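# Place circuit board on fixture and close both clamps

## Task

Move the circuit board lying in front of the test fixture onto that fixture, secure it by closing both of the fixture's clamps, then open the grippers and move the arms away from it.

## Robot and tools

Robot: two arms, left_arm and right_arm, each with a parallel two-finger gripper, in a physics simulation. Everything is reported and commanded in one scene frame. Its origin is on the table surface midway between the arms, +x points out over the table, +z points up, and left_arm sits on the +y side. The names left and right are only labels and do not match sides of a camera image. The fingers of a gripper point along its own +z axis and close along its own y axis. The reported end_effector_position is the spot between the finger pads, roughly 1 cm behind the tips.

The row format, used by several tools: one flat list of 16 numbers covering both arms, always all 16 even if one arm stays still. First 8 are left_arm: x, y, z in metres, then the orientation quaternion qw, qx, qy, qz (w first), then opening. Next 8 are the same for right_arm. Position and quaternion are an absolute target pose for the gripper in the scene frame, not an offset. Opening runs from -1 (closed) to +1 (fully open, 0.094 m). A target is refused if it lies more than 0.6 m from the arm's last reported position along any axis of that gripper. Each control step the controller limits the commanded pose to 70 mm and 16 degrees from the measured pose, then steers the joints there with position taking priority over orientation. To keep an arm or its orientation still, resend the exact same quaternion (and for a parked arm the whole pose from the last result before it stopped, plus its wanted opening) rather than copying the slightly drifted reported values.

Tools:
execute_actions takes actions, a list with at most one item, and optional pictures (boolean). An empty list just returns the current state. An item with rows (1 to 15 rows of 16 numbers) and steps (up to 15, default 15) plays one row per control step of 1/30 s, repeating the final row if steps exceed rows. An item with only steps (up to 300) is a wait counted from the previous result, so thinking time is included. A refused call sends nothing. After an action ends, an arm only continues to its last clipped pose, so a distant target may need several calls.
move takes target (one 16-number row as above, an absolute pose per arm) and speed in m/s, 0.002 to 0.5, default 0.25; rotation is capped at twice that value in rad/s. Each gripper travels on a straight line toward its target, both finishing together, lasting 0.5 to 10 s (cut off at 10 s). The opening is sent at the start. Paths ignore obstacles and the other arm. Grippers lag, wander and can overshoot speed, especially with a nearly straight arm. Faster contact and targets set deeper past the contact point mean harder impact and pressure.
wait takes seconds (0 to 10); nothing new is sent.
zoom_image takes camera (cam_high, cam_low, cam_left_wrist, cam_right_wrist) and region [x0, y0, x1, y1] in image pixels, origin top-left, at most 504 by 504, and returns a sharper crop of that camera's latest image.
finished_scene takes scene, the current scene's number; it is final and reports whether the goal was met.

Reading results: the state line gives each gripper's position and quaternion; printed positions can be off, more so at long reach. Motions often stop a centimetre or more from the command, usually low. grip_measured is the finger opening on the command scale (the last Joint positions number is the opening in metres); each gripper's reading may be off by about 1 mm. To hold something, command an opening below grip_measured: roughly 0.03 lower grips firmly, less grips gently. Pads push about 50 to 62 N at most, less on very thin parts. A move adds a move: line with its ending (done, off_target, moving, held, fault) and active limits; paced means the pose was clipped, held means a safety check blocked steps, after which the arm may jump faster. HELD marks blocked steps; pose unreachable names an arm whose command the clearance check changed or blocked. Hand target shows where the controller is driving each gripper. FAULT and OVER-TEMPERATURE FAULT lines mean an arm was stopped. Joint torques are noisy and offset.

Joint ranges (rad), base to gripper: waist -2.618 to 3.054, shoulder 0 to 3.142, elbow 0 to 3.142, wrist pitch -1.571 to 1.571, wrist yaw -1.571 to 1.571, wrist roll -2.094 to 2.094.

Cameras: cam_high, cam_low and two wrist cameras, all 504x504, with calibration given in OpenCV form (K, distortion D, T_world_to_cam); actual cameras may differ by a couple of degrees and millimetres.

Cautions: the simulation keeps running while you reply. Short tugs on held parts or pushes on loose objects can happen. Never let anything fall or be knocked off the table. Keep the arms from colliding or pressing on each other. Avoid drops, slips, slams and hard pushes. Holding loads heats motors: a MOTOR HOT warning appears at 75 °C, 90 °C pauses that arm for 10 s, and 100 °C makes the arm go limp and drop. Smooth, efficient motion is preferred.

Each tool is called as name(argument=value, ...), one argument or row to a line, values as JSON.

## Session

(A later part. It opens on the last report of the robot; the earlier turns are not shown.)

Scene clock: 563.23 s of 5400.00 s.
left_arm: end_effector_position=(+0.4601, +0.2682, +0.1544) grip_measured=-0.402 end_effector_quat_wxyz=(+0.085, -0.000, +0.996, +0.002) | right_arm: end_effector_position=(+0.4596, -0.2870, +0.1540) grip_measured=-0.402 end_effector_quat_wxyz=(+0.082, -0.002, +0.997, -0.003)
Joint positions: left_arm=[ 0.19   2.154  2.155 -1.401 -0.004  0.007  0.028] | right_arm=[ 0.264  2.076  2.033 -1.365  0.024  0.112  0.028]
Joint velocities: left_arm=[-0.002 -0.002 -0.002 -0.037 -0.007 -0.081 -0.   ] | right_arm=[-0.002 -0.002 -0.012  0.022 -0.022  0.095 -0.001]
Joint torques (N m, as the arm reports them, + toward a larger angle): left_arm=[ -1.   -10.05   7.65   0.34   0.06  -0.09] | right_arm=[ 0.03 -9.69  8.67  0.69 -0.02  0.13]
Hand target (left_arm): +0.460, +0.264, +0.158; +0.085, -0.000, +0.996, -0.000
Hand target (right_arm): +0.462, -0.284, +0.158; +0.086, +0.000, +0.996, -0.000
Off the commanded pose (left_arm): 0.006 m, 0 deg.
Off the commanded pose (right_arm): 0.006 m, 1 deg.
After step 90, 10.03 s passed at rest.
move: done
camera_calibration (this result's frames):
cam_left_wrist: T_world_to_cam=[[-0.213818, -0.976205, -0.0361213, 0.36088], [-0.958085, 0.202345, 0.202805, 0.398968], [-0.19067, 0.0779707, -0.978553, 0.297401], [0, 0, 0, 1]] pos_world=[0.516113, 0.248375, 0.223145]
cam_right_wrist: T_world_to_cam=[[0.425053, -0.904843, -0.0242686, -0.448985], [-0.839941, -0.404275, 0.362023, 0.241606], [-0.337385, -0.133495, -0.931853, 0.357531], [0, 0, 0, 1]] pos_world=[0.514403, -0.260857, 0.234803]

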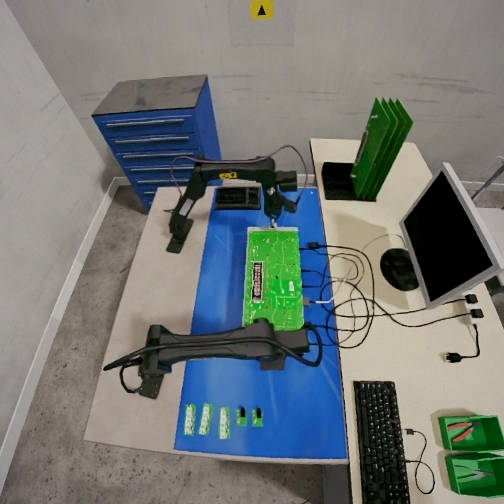

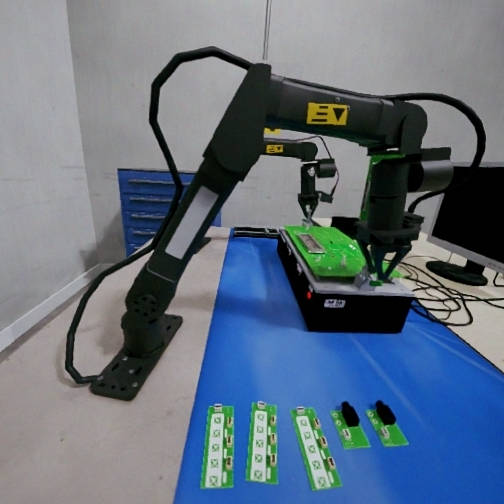

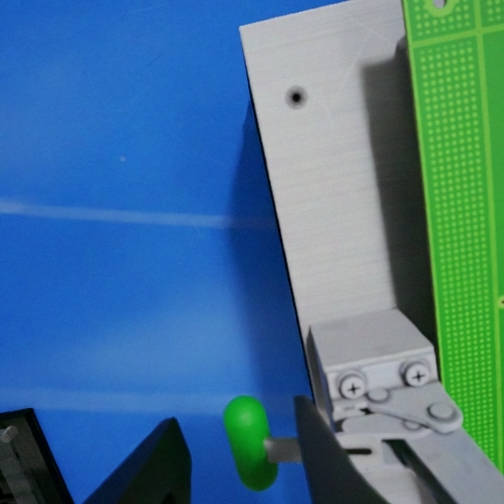

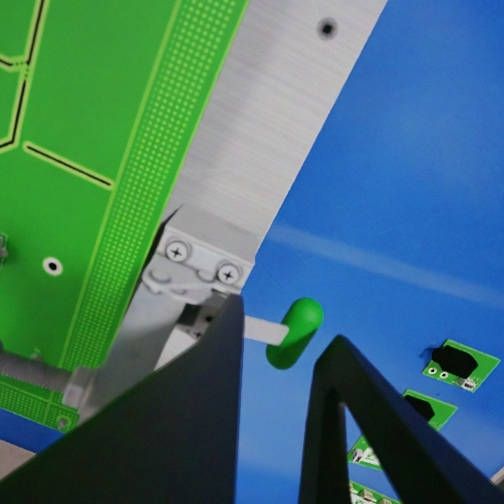

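Both centred. Descend.

move(
  target=[0.46,0.266,0.138,0.08,0,0.997,0,-0.4,0.46,-0.286,0.138,0.08,0,0.997,0,-0.4],
  speed=0.08,
)

move(
  target=[0.46,0.266,0.138,0.08,0,0.997,0,-0.9,0.46,-0.286,0.138,0.08,0,0.997,0,-0.88],
)

Scene clock: 568.07 s of 5400.00 s.
left_arm: end_effector_position=(+0.4669, +0.2683, +0.1425) grip_measured=-0.402 end_effector_quat_wxyz=(+0.094, -0.001, +0.996, +0.002) | right_arm: end_effector_position=(+0.4625, -0.2866, +0.1521) grip_measured=-0.402 end_effector_quat_wxyz=(+0.092, -0.001, +0.996, -0.001)
Joint positions: left_arm=[ 0.19   2.154  2.103 -1.333 -0.004  0.006  0.028] | right_arm=[ 0.264  2.063  2.002 -1.327  0.024  0.114  0.028]
Joint velocities: left_arm=[-0.007  0.012 -0.002 -0.037 -0.037 -0.022  0.001] | right_arm=[-0.022 -0.012  0.007  0.022 -0.066  0.037 -0.001]
Joint torques (N m, as the arm reports them, + toward a larger angle): left_arm=[ -0.21 -10.9    4.84   0.39   0.03  -0.09] | right_arm=[-0.1  -9.88  3.25  1.03 -0.04  0.05]
Hand target (left_arm): +0.460, +0.266, +0.138; +0.080, +0.000, +0.997, -0.000
Hand target (right_arm): +0.459, -0.286, +0.138; +0.079, -0.000, +0.997, -0.000
Off the commanded pose (left_arm): 0.009 m, 2 deg.
Off the commanded pose (right_arm): 0.014 m, 1 deg.
After step 90, 1.10 s passed at rest.
move: off_target (right_arm)
camera_calibration (this result's frames):
cam_left_wrist: T_world_to_cam=[[-0.21283, -0.976284, -0.0396722, 0.362014], [-0.961359, 0.201974, 0.187071, 0.411759], [-0.174622, 0.0779535, -0.981545, 0.279922], [0, 0, 0, 1]] pos_world=[0.521776, 0.248442, 0.21209]
cam_right_wrist: T_world_to_cam=[[0.423849, -0.905545, -0.0184448, -0.450406], [-0.847876, -0.403853, 0.343523, 0.251472], [-0.318525, -0.129963, -0.938963, 0.350123], [0, 0, 0, 1]] pos_world=[0.515644, -0.260802, 0.234058]

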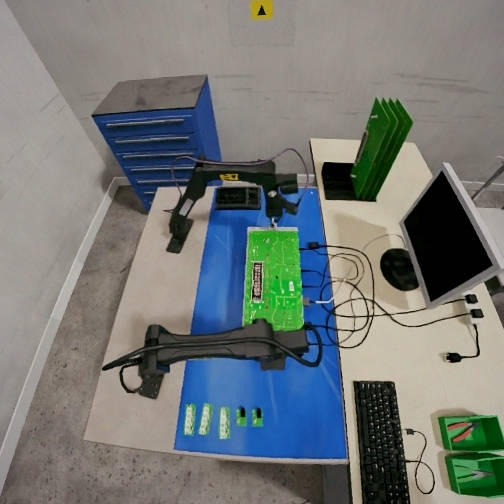

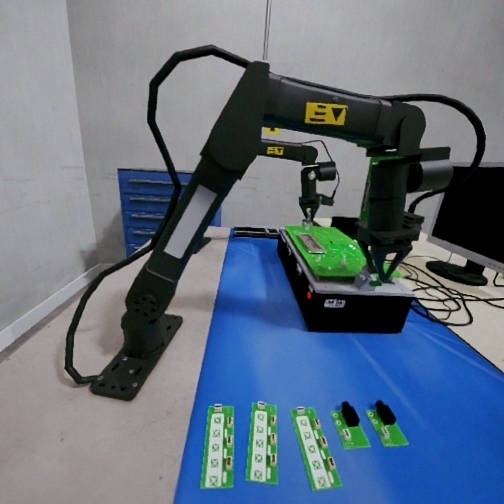

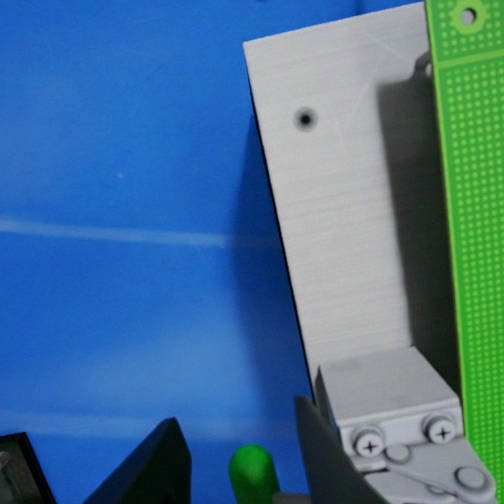

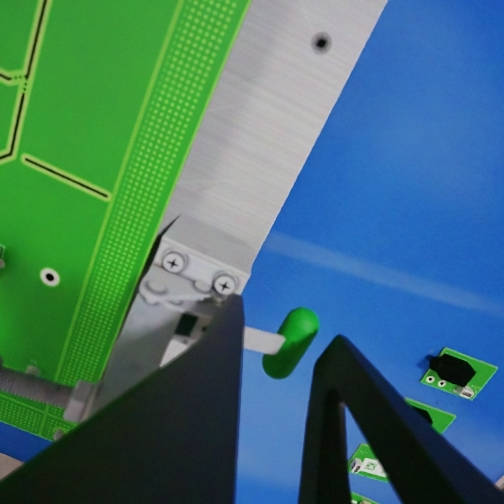

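Scene clock: 568.77 s of 5400.00 s.
left_arm: end_effector_position=(+0.4669, +0.2677, +0.1425) grip_measured=-0.835 end_effector_quat_wxyz=(+0.094, -0.000, +0.996, +0.001) | right_arm: end_effector_position=(+0.4651, -0.2863, +0.1483) grip_measured=-0.878 end_effector_quat_wxyz=(+0.096, -0.001, +0.995, -0.001)
Joint positions: left_arm=[ 0.19   2.154  2.103 -1.333 -0.     0.006  0.008] | right_arm=[ 0.264  2.063  1.986 -1.303  0.024  0.114  0.006]
Joint velocities: left_arm=[ 0.007  0.012  0.002  0.022 -0.022  0.007 -0.001] | right_arm=[-0.027 -0.007 -0.002 -0.037 -0.081  0.007  0.001]
Joint torques (N m, as the arm reports them, + toward a larger angle): left_arm=[ -0.12 -10.82   4.98   0.38   0.02  -0.04] | right_arm=[ -0.11 -10.02   4.7    0.79  -0.04   0.05]
Hand target (left_arm): +0.460, +0.266, +0.138; +0.080, +0.000, +0.997, -0.000
Hand target (right_arm): +0.460, -0.286, +0.138; +0.080, -0.000, +0.997, -0.000
Off the commanded pose (left_arm): 0.008 m, 2 deg.
Off the commanded pose (right_arm): 0.012 m, 2 deg.
move: off_target (right_arm)
camera_calibration (this result's frames):
cam_left_wrist: T_world_to_cam=[[-0.213454, -0.976275, -0.0363845, 0.361238], [-0.961234, 0.20322, 0.186364, 0.411596], [-0.174549, 0.0747541, -0.981807, 0.280829], [0, 0, 0, 1]] pos_world=[0.521766, 0.24803, 0.212157]
cam_right_wrist: T_world_to_cam=[[0.423979, -0.90553, -0.01605, -0.451692], [-0.850453, -0.40416, 0.336725, 0.257156], [-0.311401, -0.129115, -0.941466, 0.344778], [0, 0, 0, 1]] pos_world=[0.517572, -0.260572, 0.230756]

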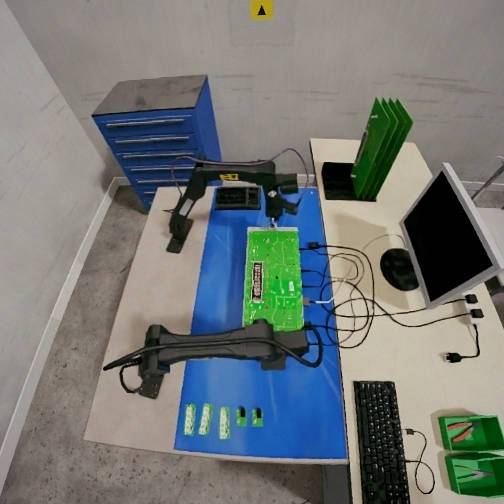

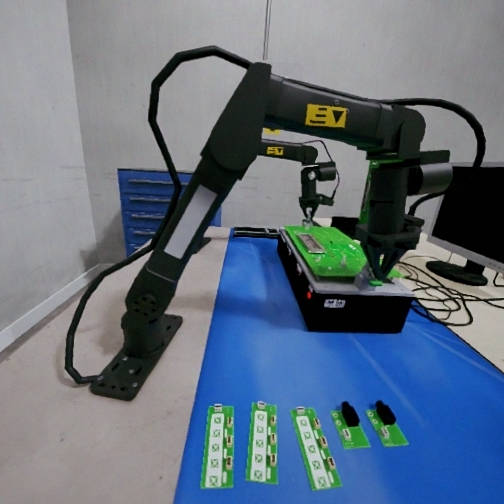

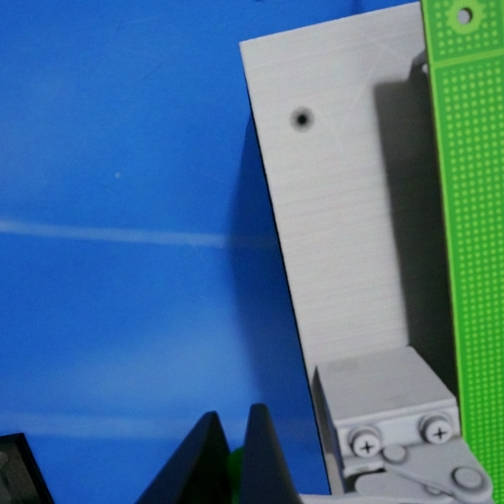

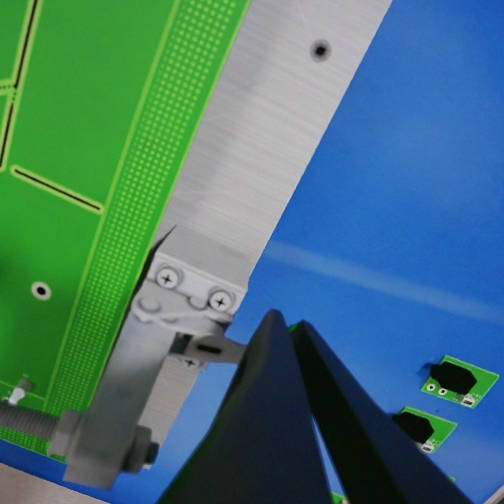

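move(
  target=[0.46,0.266,0.138,0.08,0,0.997,0,-0.9,0.462,-0.286,0.145,0.08,0,0.997,0,-0.4],
)

move(
  target=[0.46,0.266,0.138,0.08,0,0.997,0,-0.9,0.458,-0.286,0.124,0.075,0,0.997,0,-0.4],
  speed=0.08,
)

move(
  target=[0.46,0.266,0.138,0.08,0,0.997,0,-0.9,0.458,-0.286,0.124,0.075,0,0.997,0,-0.92],
)

Scene clock: 574.63 s of 5400.00 s.
left_arm: end_effector_position=(+0.4669, +0.2677, +0.1425) grip_measured=-0.835 end_effector_quat_wxyz=(+0.094, -0.000, +0.996, +0.001) | right_arm: end_effector_position=(+0.4681, -0.2861, +0.1490) grip_measured=-0.402 end_effector_quat_wxyz=(+0.102, -0.001, +0.995, -0.001)
Joint positions: left_arm=[ 0.19   2.154  2.103 -1.333 -0.     0.006  0.008] | right_arm=[ 0.264  2.063  1.986 -1.29   0.025  0.114  0.028]
Joint velocities: left_arm=[-0.007 -0.012 -0.002  0.037 -0.066 -0.066  0.   ] | right_arm=[-0.007 -0.027 -0.012 -0.022 -0.007  0.066  0.001]
Joint torques (N m, as the arm reports them, + toward a larger angle): left_arm=[ -0.46 -10.64   4.94   0.37   0.03  -0.08] | right_arm=[-0.19 -8.75  8.27  0.38 -0.06  0.04]
Hand target (left_arm): +0.460, +0.266, +0.138; +0.080, +0.000, +0.997, -0.000
Hand target (right_arm): +0.462, -0.286, +0.145; +0.081, -0.000, +0.997, -0.000
Off the commanded pose (left_arm): 0.008 m, 2 deg.
Off the commanded pose (right_arm): 0.007 m, 3 deg.
After step 90, 2.17 s passed at rest.
move: off_target (right_arm)
camera_calibration (this result's frames):
cam_left_wrist: T_world_to_cam=[[-0.213454, -0.976275, -0.0363845, 0.361238], [-0.961234, 0.20322, 0.186364, 0.411596], [-0.174549, 0.0747541, -0.981807, 0.280829], [0, 0, 0, 1]] pos_world=[0.521766, 0.24803, 0.212157]
cam_right_wrist: T_world_to_cam=[[0.423947, -0.90562, -0.0110327, -0.453597], [-0.854729, -0.404093, 0.325803, 0.263273], [-0.299512, -0.128693, -0.945373, 0.341472], [0, 0, 0, 1]] pos_world=[0.519603, -0.260455, 0.232039]

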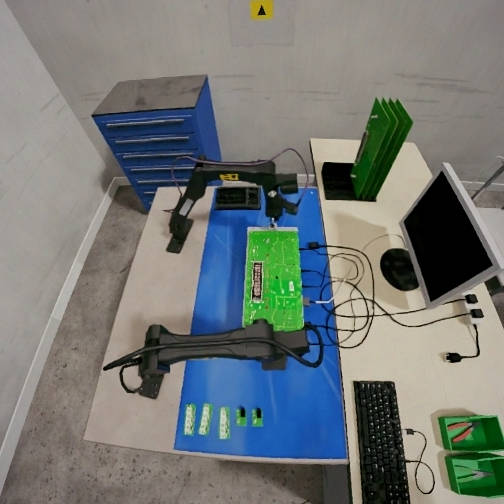

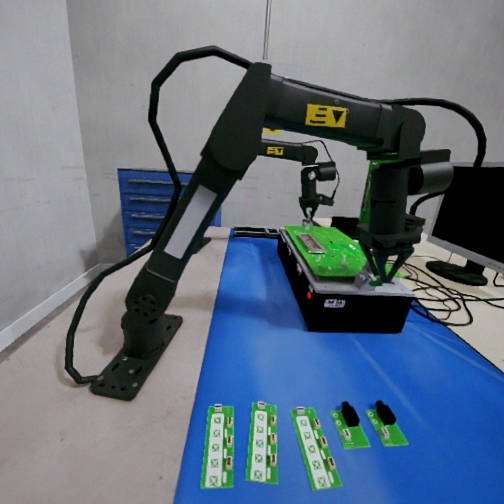

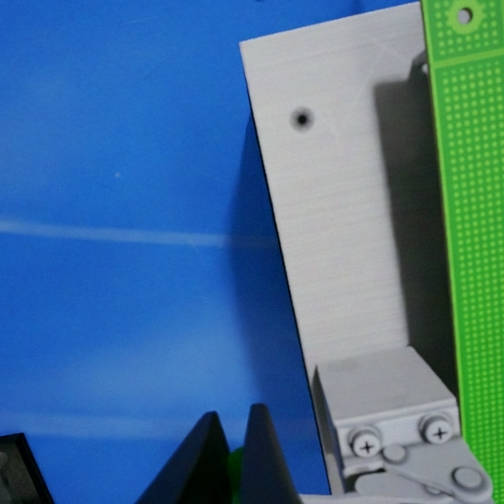

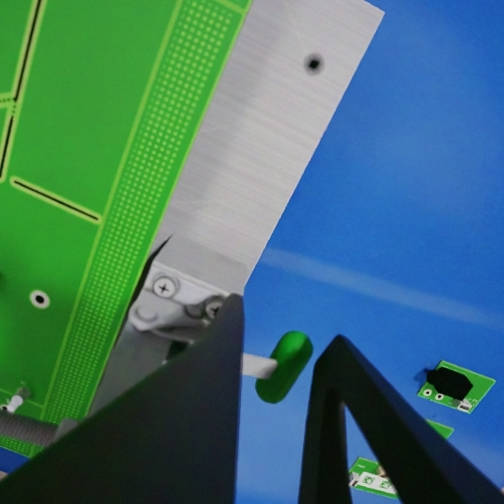

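Scene clock: 575.33 s of 5400.00 s.
left_arm: end_effector_position=(+0.4669, +0.2677, +0.1425) grip_measured=-0.835 end_effector_quat_wxyz=(+0.094, -0.000, +0.996, +0.001) | right_arm: end_effector_position=(+0.4694, -0.2860, +0.1458) grip_measured=-0.402 end_effector_quat_wxyz=(+0.109, -0.001, +0.994, +0.000)
Joint positions: left_arm=[ 0.19   2.154  2.103 -1.333 -0.     0.006  0.008] | right_arm=[ 0.264  2.05   1.951 -1.254  0.025  0.114  0.028]
Joint velocities: left_arm=[-0.007 -0.007  0.002 -0.051 -0.037 -0.066 -0.001] | right_arm=[ 0.007 -0.007  0.007 -0.066  0.022  0.007 -0.001]
Joint torques (N m, as the arm reports them, + toward a larger angle): left_arm=[ -0.54 -10.96   5.24   0.38   0.04  -0.04] | right_arm=[-0.05 -9.21  2.85  0.77 -0.04  0.05]
Hand target (left_arm): +0.460, +0.266, +0.138; +0.080, +0.000, +0.997, -0.000
Hand target (right_arm): +0.457, -0.286, +0.125; +0.075, -0.000, +0.997, -0.001
Off the commanded pose (left_arm): 0.008 m, 2 deg.
Off the commanded pose (right_arm): 0.025 m, 4 deg.
move: off_target (right_arm)
camera_calibration (this result's frames):
cam_left_wrist: T_world_to_cam=[[-0.213454, -0.976275, -0.0363845, 0.361238], [-0.961234, 0.20322, 0.186364, 0.411596], [-0.174549, 0.0747541, -0.981807, 0.280829], [0, 0, 0, 1]] pos_world=[0.521766, 0.24803, 0.212157]
cam_right_wrist: T_world_to_cam=[[0.424068, -0.905605, -0.00672092, -0.4547], [-0.859088, -0.404612, 0.313461, 0.269102], [-0.286591, -0.127155, -0.949577, 0.33386], [0, 0, 0, 1]] pos_world=[0.519687, -0.260445, 0.229616]

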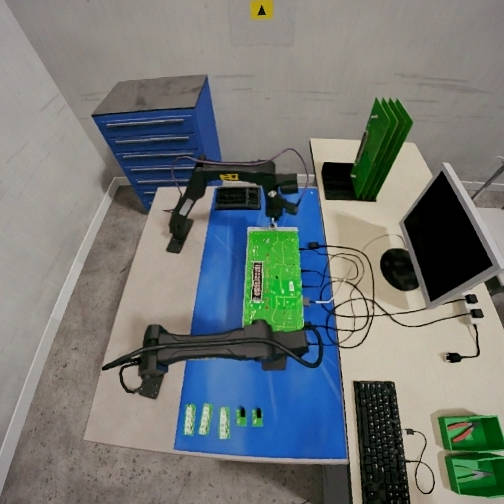

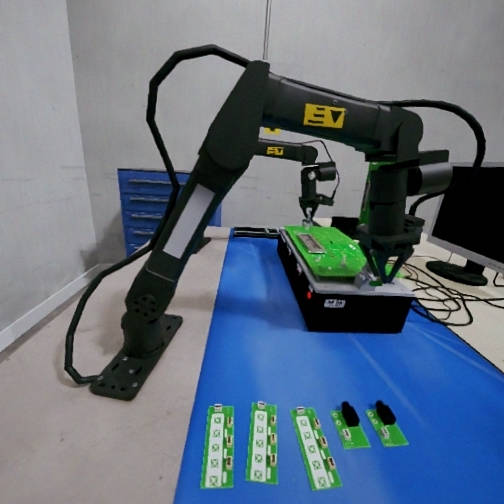

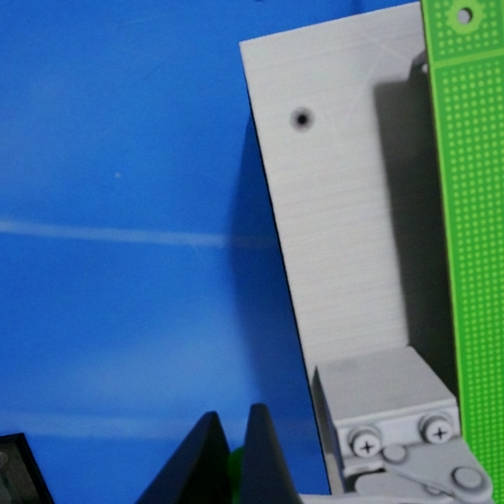

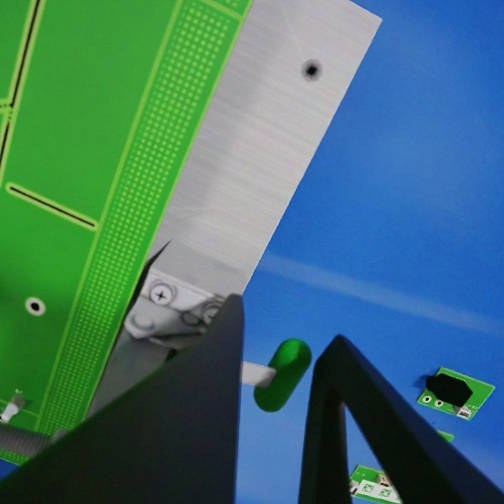

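Scene clock: 576.13 s of 5400.00 s.
left_arm: end_effector_position=(+0.4669, +0.2677, +0.1425) grip_measured=-0.835 end_effector_quat_wxyz=(+0.094, -0.000, +0.996, +0.001) | right_arm: end_effector_position=(+0.4705, -0.2838, +0.1408) grip_measured=-0.918 end_effector_quat_wxyz=(+0.110, -0.001, +0.994, +0.007)
Joint positions: left_arm=[ 0.19   2.154  2.103 -1.333 -0.     0.006  0.008] | right_arm=[ 0.264  2.049  1.929 -1.23   0.012  0.114  0.004]
Joint velocities: left_arm=[-0.022 -0.012 -0.002  0.007 -0.037 -0.11   0.001] | right_arm=[ 0.002  0.017  0.017  0.051 -0.022  0.037  0.001]
Joint torques (N m, as the arm reports them, + toward a larger angle): left_arm=[ -0.27 -10.92   5.23   0.38  -0.02  -0.05] | right_arm=[ 0.04 -9.12  4.64  0.58  0.08  0.05]
Hand target (left_arm): +0.460, +0.266, +0.138; +0.080, +0.000, +0.997, -0.000
Hand target (right_arm): +0.458, -0.286, +0.125; +0.075, -0.001, +0.997, -0.001
Off the commanded pose (left_arm): 0.008 m, 2 deg.
Off the commanded pose (right_arm): 0.021 m, 4 deg.
move: off_target (right_arm)
camera_calibration (this result's frames):
cam_left_wrist: T_world_to_cam=[[-0.213454, -0.976275, -0.0363845, 0.361238], [-0.961234, 0.20322, 0.186364, 0.411596], [-0.174549, 0.0747541, -0.981807, 0.280829], [0, 0, 0, 1]] pos_world=[0.521766, 0.24803, 0.212157]
cam_right_wrist: T_world_to_cam=[[0.426035, -0.90453, -0.0178829, -0.452271], [-0.858912, -0.4106, 0.306068, 0.271746], [-0.28419, -0.115036, -0.951842, 0.332388], [0, 0, 0, 1]] pos_world=[0.52055, -0.259278, 0.22512]

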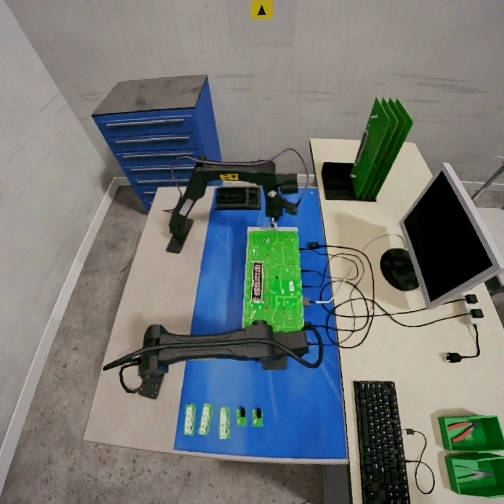

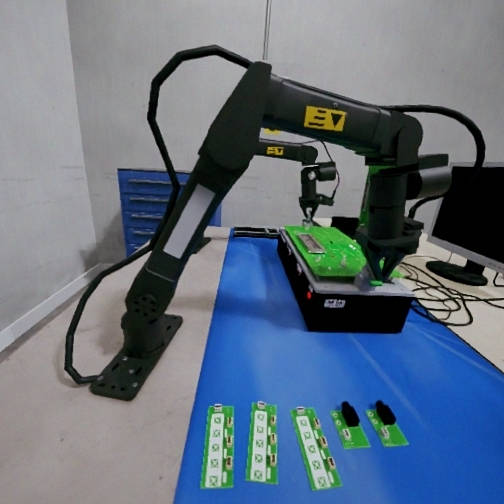

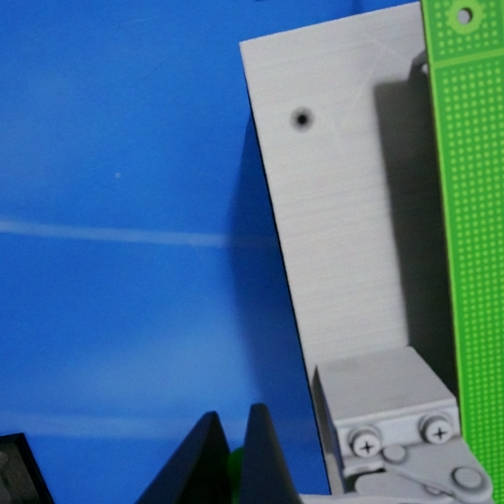

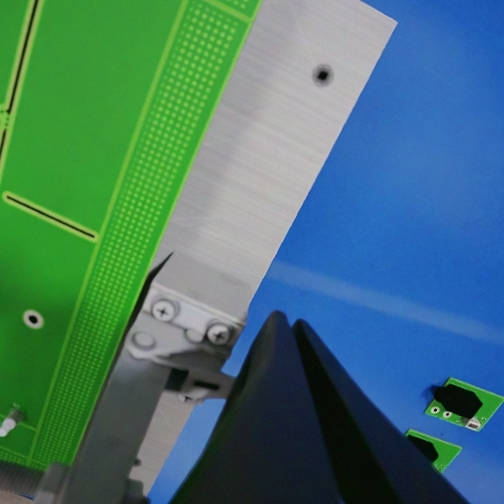

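move(
  target=[0.46,0.266,0.138,0.08,0,0.997,0,-0.9,0.452,-0.286,0.15,0.07,0,0.997,0,-0.4],
  speed=0.03,
)

move(
  target=[0.46,0.266,0.138,0.08,0,0.997,0,-0.9,0.445,-0.285,0.126,0.06,0,0.998,0,-0.4],
  speed=0.02,
)

Scene clock: 583.57 s of 5400.00 s.
left_arm: end_effector_position=(+0.4668, +0.2677, +0.1424) grip_measured=-0.835 end_effector_quat_wxyz=(+0.093, -0.000, +0.996, +0.001) | right_arm: end_effector_position=(+0.4528, -0.2903, +0.1515) grip_measured=-0.402 end_effector_quat_wxyz=(+0.081, +0.000, +0.997, -0.005)
Joint positions: left_arm=[ 0.19   2.154  2.103 -1.333 -0.     0.006  0.008] | right_arm=[ 0.261  2.044  1.976 -1.343  0.029  0.113  0.028]
Joint velocities: left_arm=[ 0.012  0.007 -0.007 -0.007 -0.051 -0.022 -0.001] | right_arm=[-0.012  0.002 -0.017 -0.022 -0.007  0.007  0.   ]
Joint torques (N m, as the arm reports them, + toward a larger angle): left_arm=[ -0.34 -10.63   5.     0.36   0.01  -0.04] | right_arm=[ 0.28 -8.63  8.55  0.51 -0.09  0.06]
Hand target (left_arm): +0.460, +0.266, +0.138; +0.080, +0.000, +0.997, -0.000
Hand target (right_arm): +0.452, -0.286, +0.150; +0.071, -0.001, +0.997, -0.001
Off the commanded pose (left_arm): 0.008 m, 2 deg.
Off the commanded pose (right_arm): 0.005 m, 1 deg.
After step 90, 2.40 s passed at rest.
move: done
camera_calibration (this result's frames):
cam_left_wrist: T_world_to_cam=[[-0.213468, -0.976275, -0.0363003, 0.361211], [-0.961163, 0.20322, 0.18673, 0.411425], [-0.174923, 0.0747514, -0.98174, 0.280962], [0, 0, 0, 1]] pos_world=[0.5217, 0.24803, 0.212118]
cam_right_wrist: T_world_to_cam=[[0.419834, -0.90735, -0.0213431, -0.447923], [-0.841032, -0.397774, 0.366662, 0.237156], [-0.34118, -0.135987, -0.93011, 0.35316], [0, 0, 0, 1]] pos_world=[0.508, -0.264063, 0.231961]

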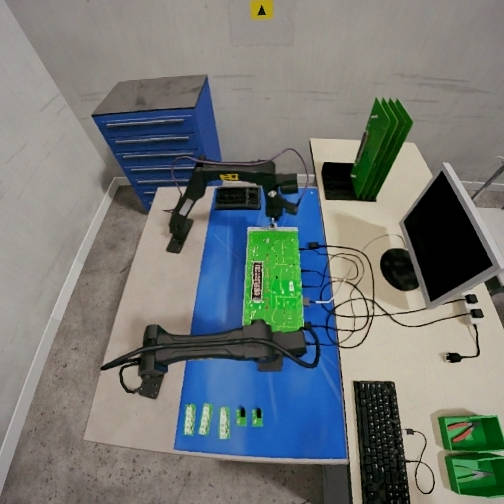

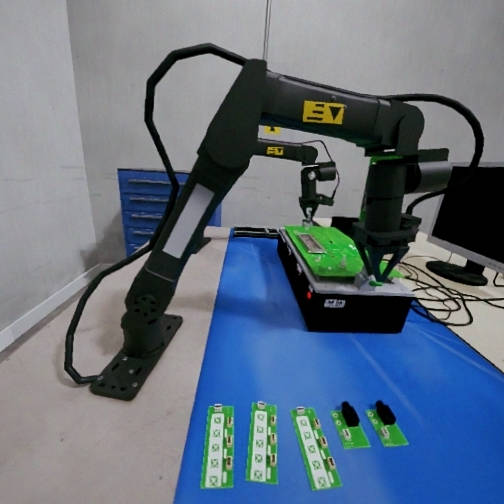

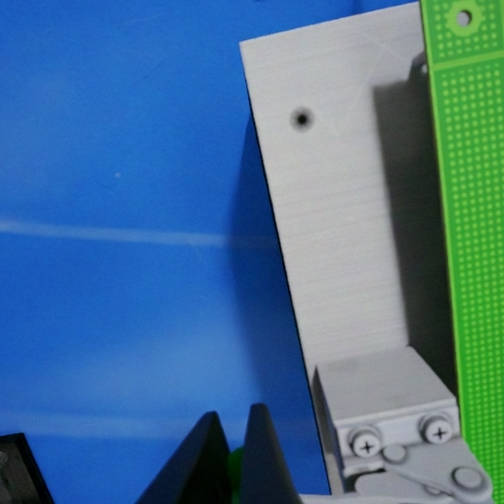

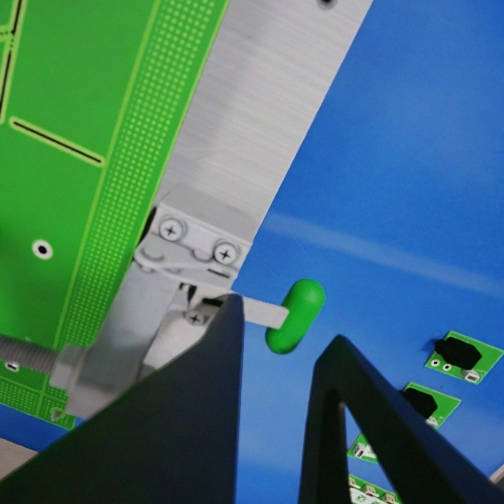

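Scene clock: 585.13 s of 5400.00 s.
left_arm: end_effector_position=(+0.4668, +0.2677, +0.1424) grip_measured=-0.835 end_effector_quat_wxyz=(+0.093, -0.000, +0.996, +0.001) | right_arm: end_effector_position=(+0.4527, -0.2903, +0.1499) grip_measured=-0.402 end_effector_quat_wxyz=(+0.090, +0.001, +0.996, -0.004)
Joint positions: left_arm=[ 0.19   2.154  2.103 -1.333 -0.     0.006  0.008] | right_arm=[ 0.261  2.02   1.93  -1.303  0.029  0.114  0.028]
Joint velocities: left_arm=[-0.017 -0.002 -0.012  0.007 -0.081 -0.007 -0.001] | right_arm=[ 0.022  0.002  0.002 -0.022 -0.022 -0.007 -0.   ]
Joint torques (N m, as the arm reports them, + toward a larger angle): left_arm=[ -0.34 -10.72   4.92   0.34  -0.01  -0.04] | right_arm=[ 0.46 -8.51  2.72  0.92 -0.11  0.12]
Hand target (left_arm): +0.460, +0.266, +0.138; +0.080, +0.000, +0.997, -0.000
Hand target (right_arm): +0.444, -0.285, +0.127; +0.059, -0.000, +0.998, -0.001
Off the commanded pose (left_arm): 0.008 m, 2 deg.
Off the commanded pose (right_arm): 0.026 m, 4 deg.
move: off_target (right_arm)
camera_calibration (this result's frames):
cam_left_wrist: T_world_to_cam=[[-0.213468, -0.976275, -0.0363003, 0.361211], [-0.961163, 0.20322, 0.18673, 0.411425], [-0.174923, 0.0747514, -0.98174, 0.280962], [0, 0, 0, 1]] pos_world=[0.5217, 0.24803, 0.212118]
cam_right_wrist: T_world_to_cam=[[0.419166, -0.907778, -0.0154279, -0.448617], [-0.848404, -0.397688, 0.349363, 0.243542], [-0.323279, -0.133352, -0.936861, 0.345341], [0, 0, 0, 1]] pos_world=[0.506309, -0.264339, 0.23153]

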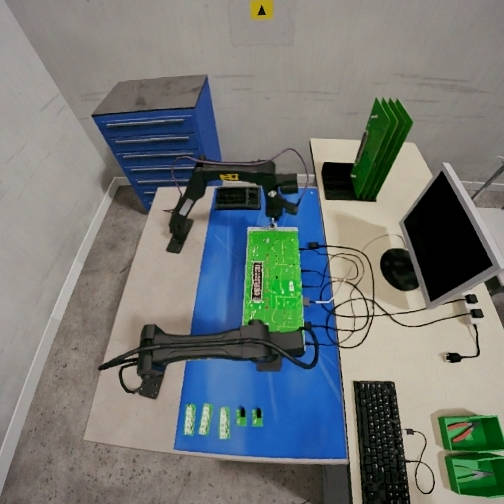

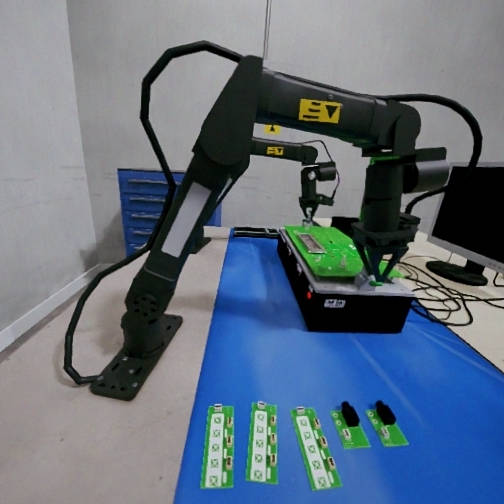

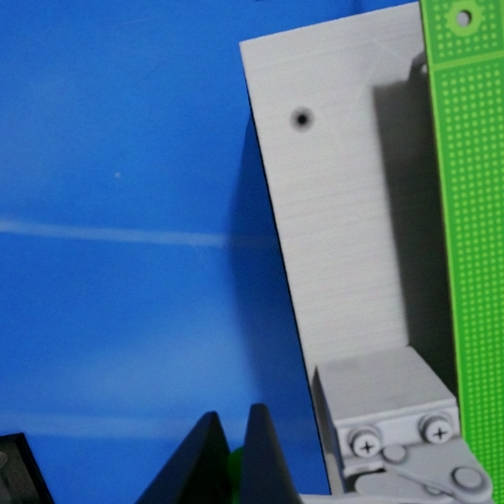

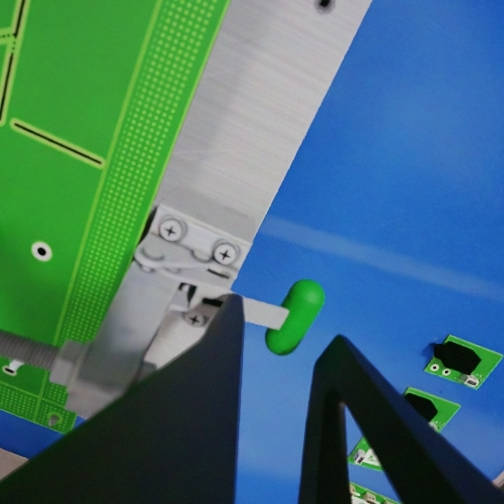

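move(
  target=[0.46,0.266,0.138,0.08,0,0.997,0,-0.9,0.458,-0.296,0.155,0.08,0,0.997,0,-0.4],
  speed=0.03,
)

move(
  target=[0.46,0.266,0.138,0.08,0,0.997,0,-0.9,0.455,-0.296,0.128,0.07,0,0.997,0,-0.4],
  speed=0.015,
)

Scene clock: 591.93 s of 5400.00 s.
left_arm: end_effector_position=(+0.4668, +0.2677, +0.1424) grip_measured=-0.835 end_effector_quat_wxyz=(+0.093, -0.000, +0.996, +0.001) | right_arm: end_effector_position=(+0.4538, -0.2951, +0.1508) grip_measured=-0.402 end_effector_quat_wxyz=(+0.077, +0.000, +0.997, -0.006)
Joint positions: left_arm=[ 0.19   2.154  2.103 -1.333 -0.     0.006  0.008] | right_arm=[ 0.248  2.055  1.99  -1.354  0.027  0.101  0.028]
Joint velocities: left_arm=[-0.002  0.002 -0.017  0.066  0.022 -0.022 -0.001] | right_arm=[ 0.007  0.002  0.007 -0.007  0.022  0.007  0.001]
Joint torques (N m, as the arm reports them, + toward a larger angle): left_arm=[ -0.35 -10.63   5.05   0.42   0.03   0.04] | right_arm=[-0.69 -9.27  9.09  0.63 -0.1  -0.08]
Hand target (left_arm): +0.460, +0.266, +0.138; +0.080, +0.000, +0.997, -0.000
Hand target (right_arm): +0.458, -0.296, +0.155; +0.080, -0.000, +0.997, -0.000
Off the commanded pose (left_arm): 0.008 m, 2 deg.
Off the commanded pose (right_arm): 0.006 m, 1 deg.
After step 90, 2.93 s passed at rest.
move: done
camera_calibration (this result's frames):
cam_left_wrist: T_world_to_cam=[[-0.213468, -0.976275, -0.0363003, 0.361211], [-0.961163, 0.20322, 0.18673, 0.411425], [-0.174923, 0.0747514, -0.98174, 0.280962], [0, 0, 0, 1]] pos_world=[0.5217, 0.24803, 0.212118]
cam_right_wrist: T_world_to_cam=[[0.419452, -0.907465, -0.0238106, -0.452198], [-0.838335, -0.397294, 0.373299, 0.234221], [-0.348216, -0.13662, -0.927406, 0.354794], [0, 0, 0, 1]] pos_world=[0.509576, -0.268827, 0.230837]

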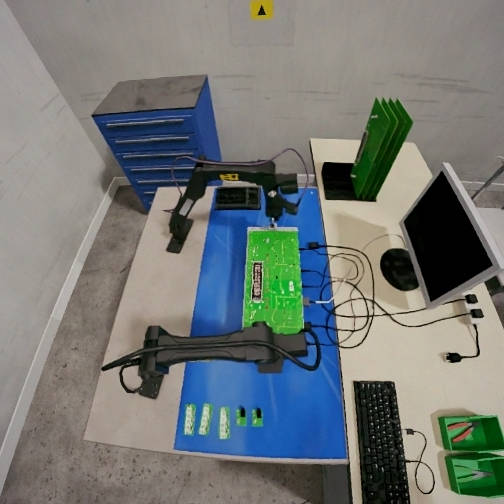

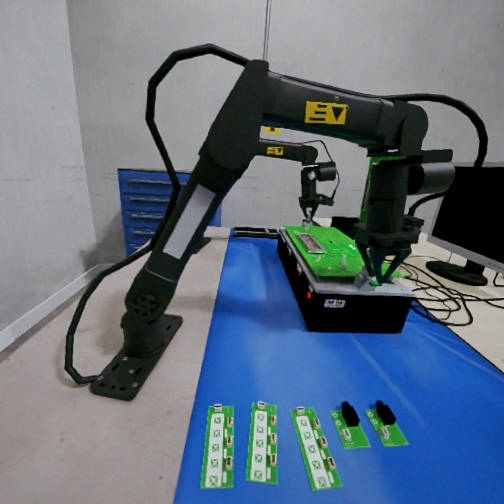

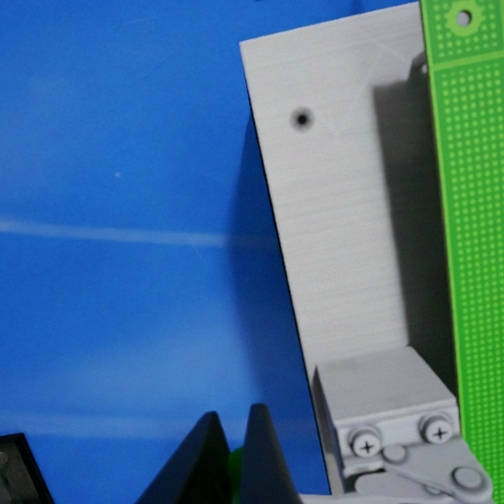

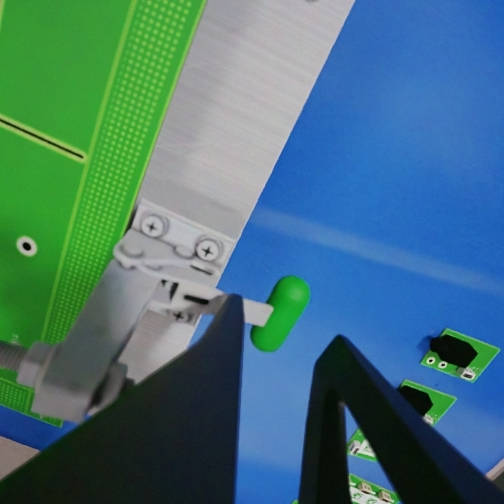

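Scene clock: 593.67 s of 5400.00 s.
left_arm: end_effector_position=(+0.4668, +0.2677, +0.1424) grip_measured=-0.835 end_effector_quat_wxyz=(+0.093, -0.000, +0.996, +0.001) | right_arm: end_effector_position=(+0.4578, -0.2946, +0.1496) grip_measured=-0.402 end_effector_quat_wxyz=(+0.091, +0.000, +0.996, -0.004)
Joint positions: left_arm=[ 0.19   2.154  2.103 -1.333 -0.     0.006  0.008] | right_arm=[ 0.248  2.039  1.957 -1.308  0.027  0.1    0.028]
Joint velocities: left_arm=[ 0.002  0.002 -0.002  0.022  0.007 -0.007 -0.001] | right_arm=[ 0.002 -0.012  0.012 -0.022 -0.095  0.007 -0.   ]
Joint torques (N m, as the arm reports them, + toward a larger angle): left_arm=[ -0.28 -10.79   5.23   0.42   0.01  -0.01] | right_arm=[-0.61 -8.75  2.94  1.06 -0.12 -0.06]
Hand target (left_arm): +0.460, +0.266, +0.138; +0.080, +0.000, +0.997, -0.000
Hand target (right_arm): +0.454, -0.296, +0.128; +0.069, +0.000, +0.998, -0.000
Off the commanded pose (left_arm): 0.008 m, 2 deg.
Off the commanded pose (right_arm): 0.022 m, 2 deg.
move: off_target (right_arm)
camera_calibration (this result's frames):
cam_left_wrist: T_world_to_cam=[[-0.213468, -0.976275, -0.0363003, 0.361211], [-0.961163, 0.20322, 0.18673, 0.411425], [-0.174923, 0.0747514, -0.98174, 0.280962], [0, 0, 0, 1]] pos_world=[0.5217, 0.24803, 0.212118]
cam_right_wrist: T_world_to_cam=[[0.42074, -0.907061, -0.0147525, -0.455306], [-0.84826, -0.399126, 0.348071, 0.246024], [-0.32161, -0.133934, -0.937352, 0.345242], [0, 0, 0, 1]] pos_world=[0.51129, -0.268556, 0.231262]

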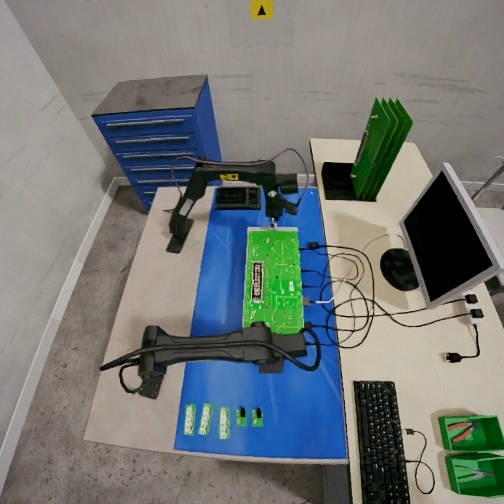

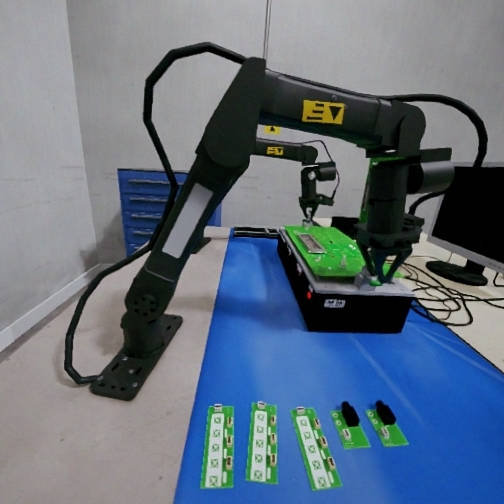

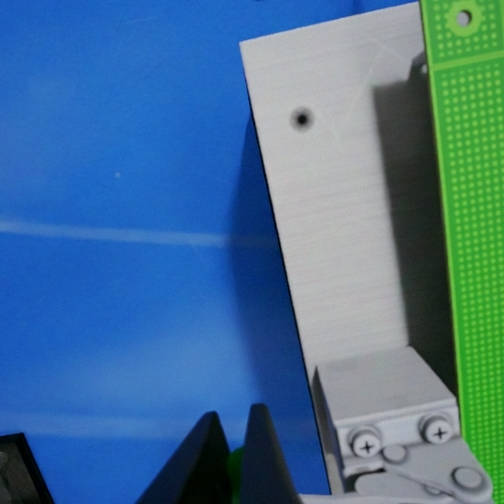

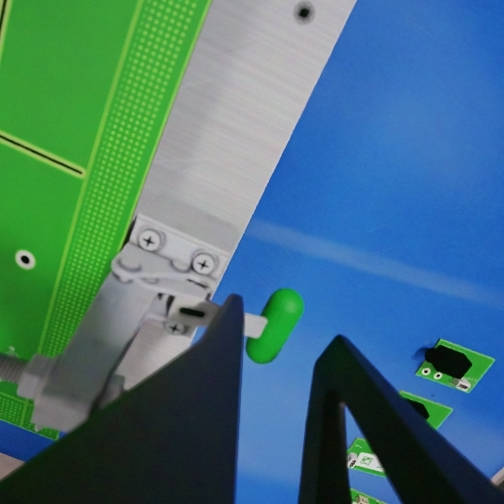

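move(
  target=[0.46,0.266,0.138,0.08,0,0.997,0,-0.9,0.452,-0.292,0.115,0.06,0,0.998,0,-0.4],
  speed=0.01,
)

Scene clock: 600.67 s of 5400.00 s.
left_arm: end_effector_position=(+0.4668, +0.2677, +0.1424) grip_measured=-0.835 end_effector_quat_wxyz=(+0.093, -0.000, +0.996, +0.001) | right_arm: end_effector_position=(+0.4576, -0.2946, +0.1489) grip_measured=-0.402 end_effector_quat_wxyz=(+0.097, +0.000, +0.995, -0.003)
Joint positions: left_arm=[ 0.19   2.154  2.103 -1.333 -0.     0.006  0.008] | right_arm=[ 0.248  2.023  1.928 -1.283  0.027  0.1    0.028]
Joint velocities: left_arm=[ 0.012 -0.012 -0.002  0.007 -0.022  0.007 -0.   ] | right_arm=[ 0.002  0.027 -0.002 -0.051 -0.022  0.007  0.001]
Joint torques (N m, as the arm reports them, + toward a larger angle): left_arm=[ -0.5  -10.63   5.08   0.39   0.07  -0.06] | right_arm=[ 0.02 -7.16  1.83  1.06 -0.11  0.05]
Hand target (left_arm): +0.460, +0.266, +0.138; +0.080, +0.000, +0.997, -0.000
Hand target (right_arm): +0.450, -0.292, +0.116; +0.059, -0.000, +0.998, -0.001
Off the commanded pose (left_arm): 0.008 m, 2 deg.
Off the commanded pose (right_arm): 0.034 m, 4 deg.
After step 90, 0.27 s passed at rest.
move: off_target (right_arm)
camera_calibration (this result's frames):
cam_left_wrist: T_world_to_cam=[[-0.213468, -0.976275, -0.0363003, 0.361211], [-0.961163, 0.20322, 0.18673, 0.411425], [-0.174923, 0.0747514, -0.98174, 0.280962], [0, 0, 0, 1]] pos_world=[0.5217, 0.24803, 0.212118]
cam_right_wrist: T_world_to_cam=[[0.420899, -0.907045, -0.0106509, -0.455918], [-0.852549, -0.399567, 0.336908, 0.249548], [-0.309846, -0.132724, -0.941477, 0.340111], [0, 0, 0, 1]] pos_world=[0.510029, -0.268686, 0.231276]

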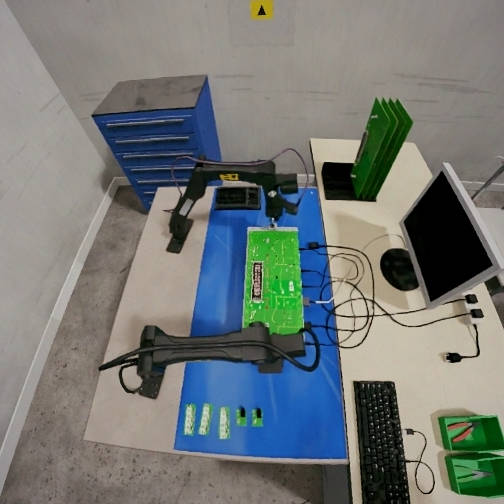

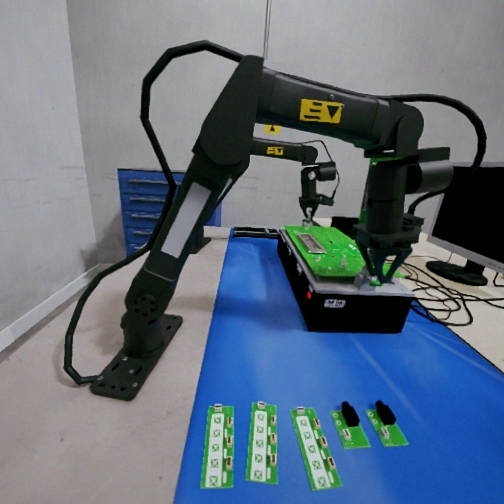

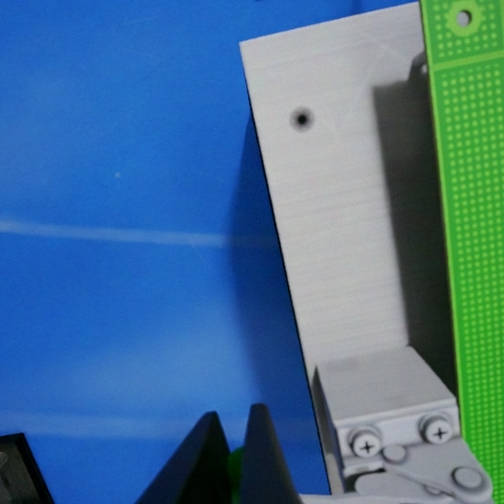

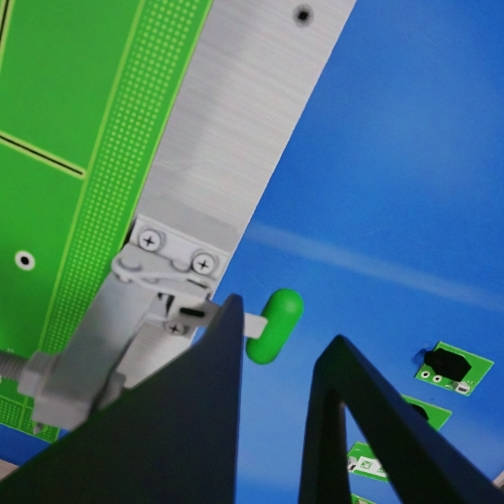

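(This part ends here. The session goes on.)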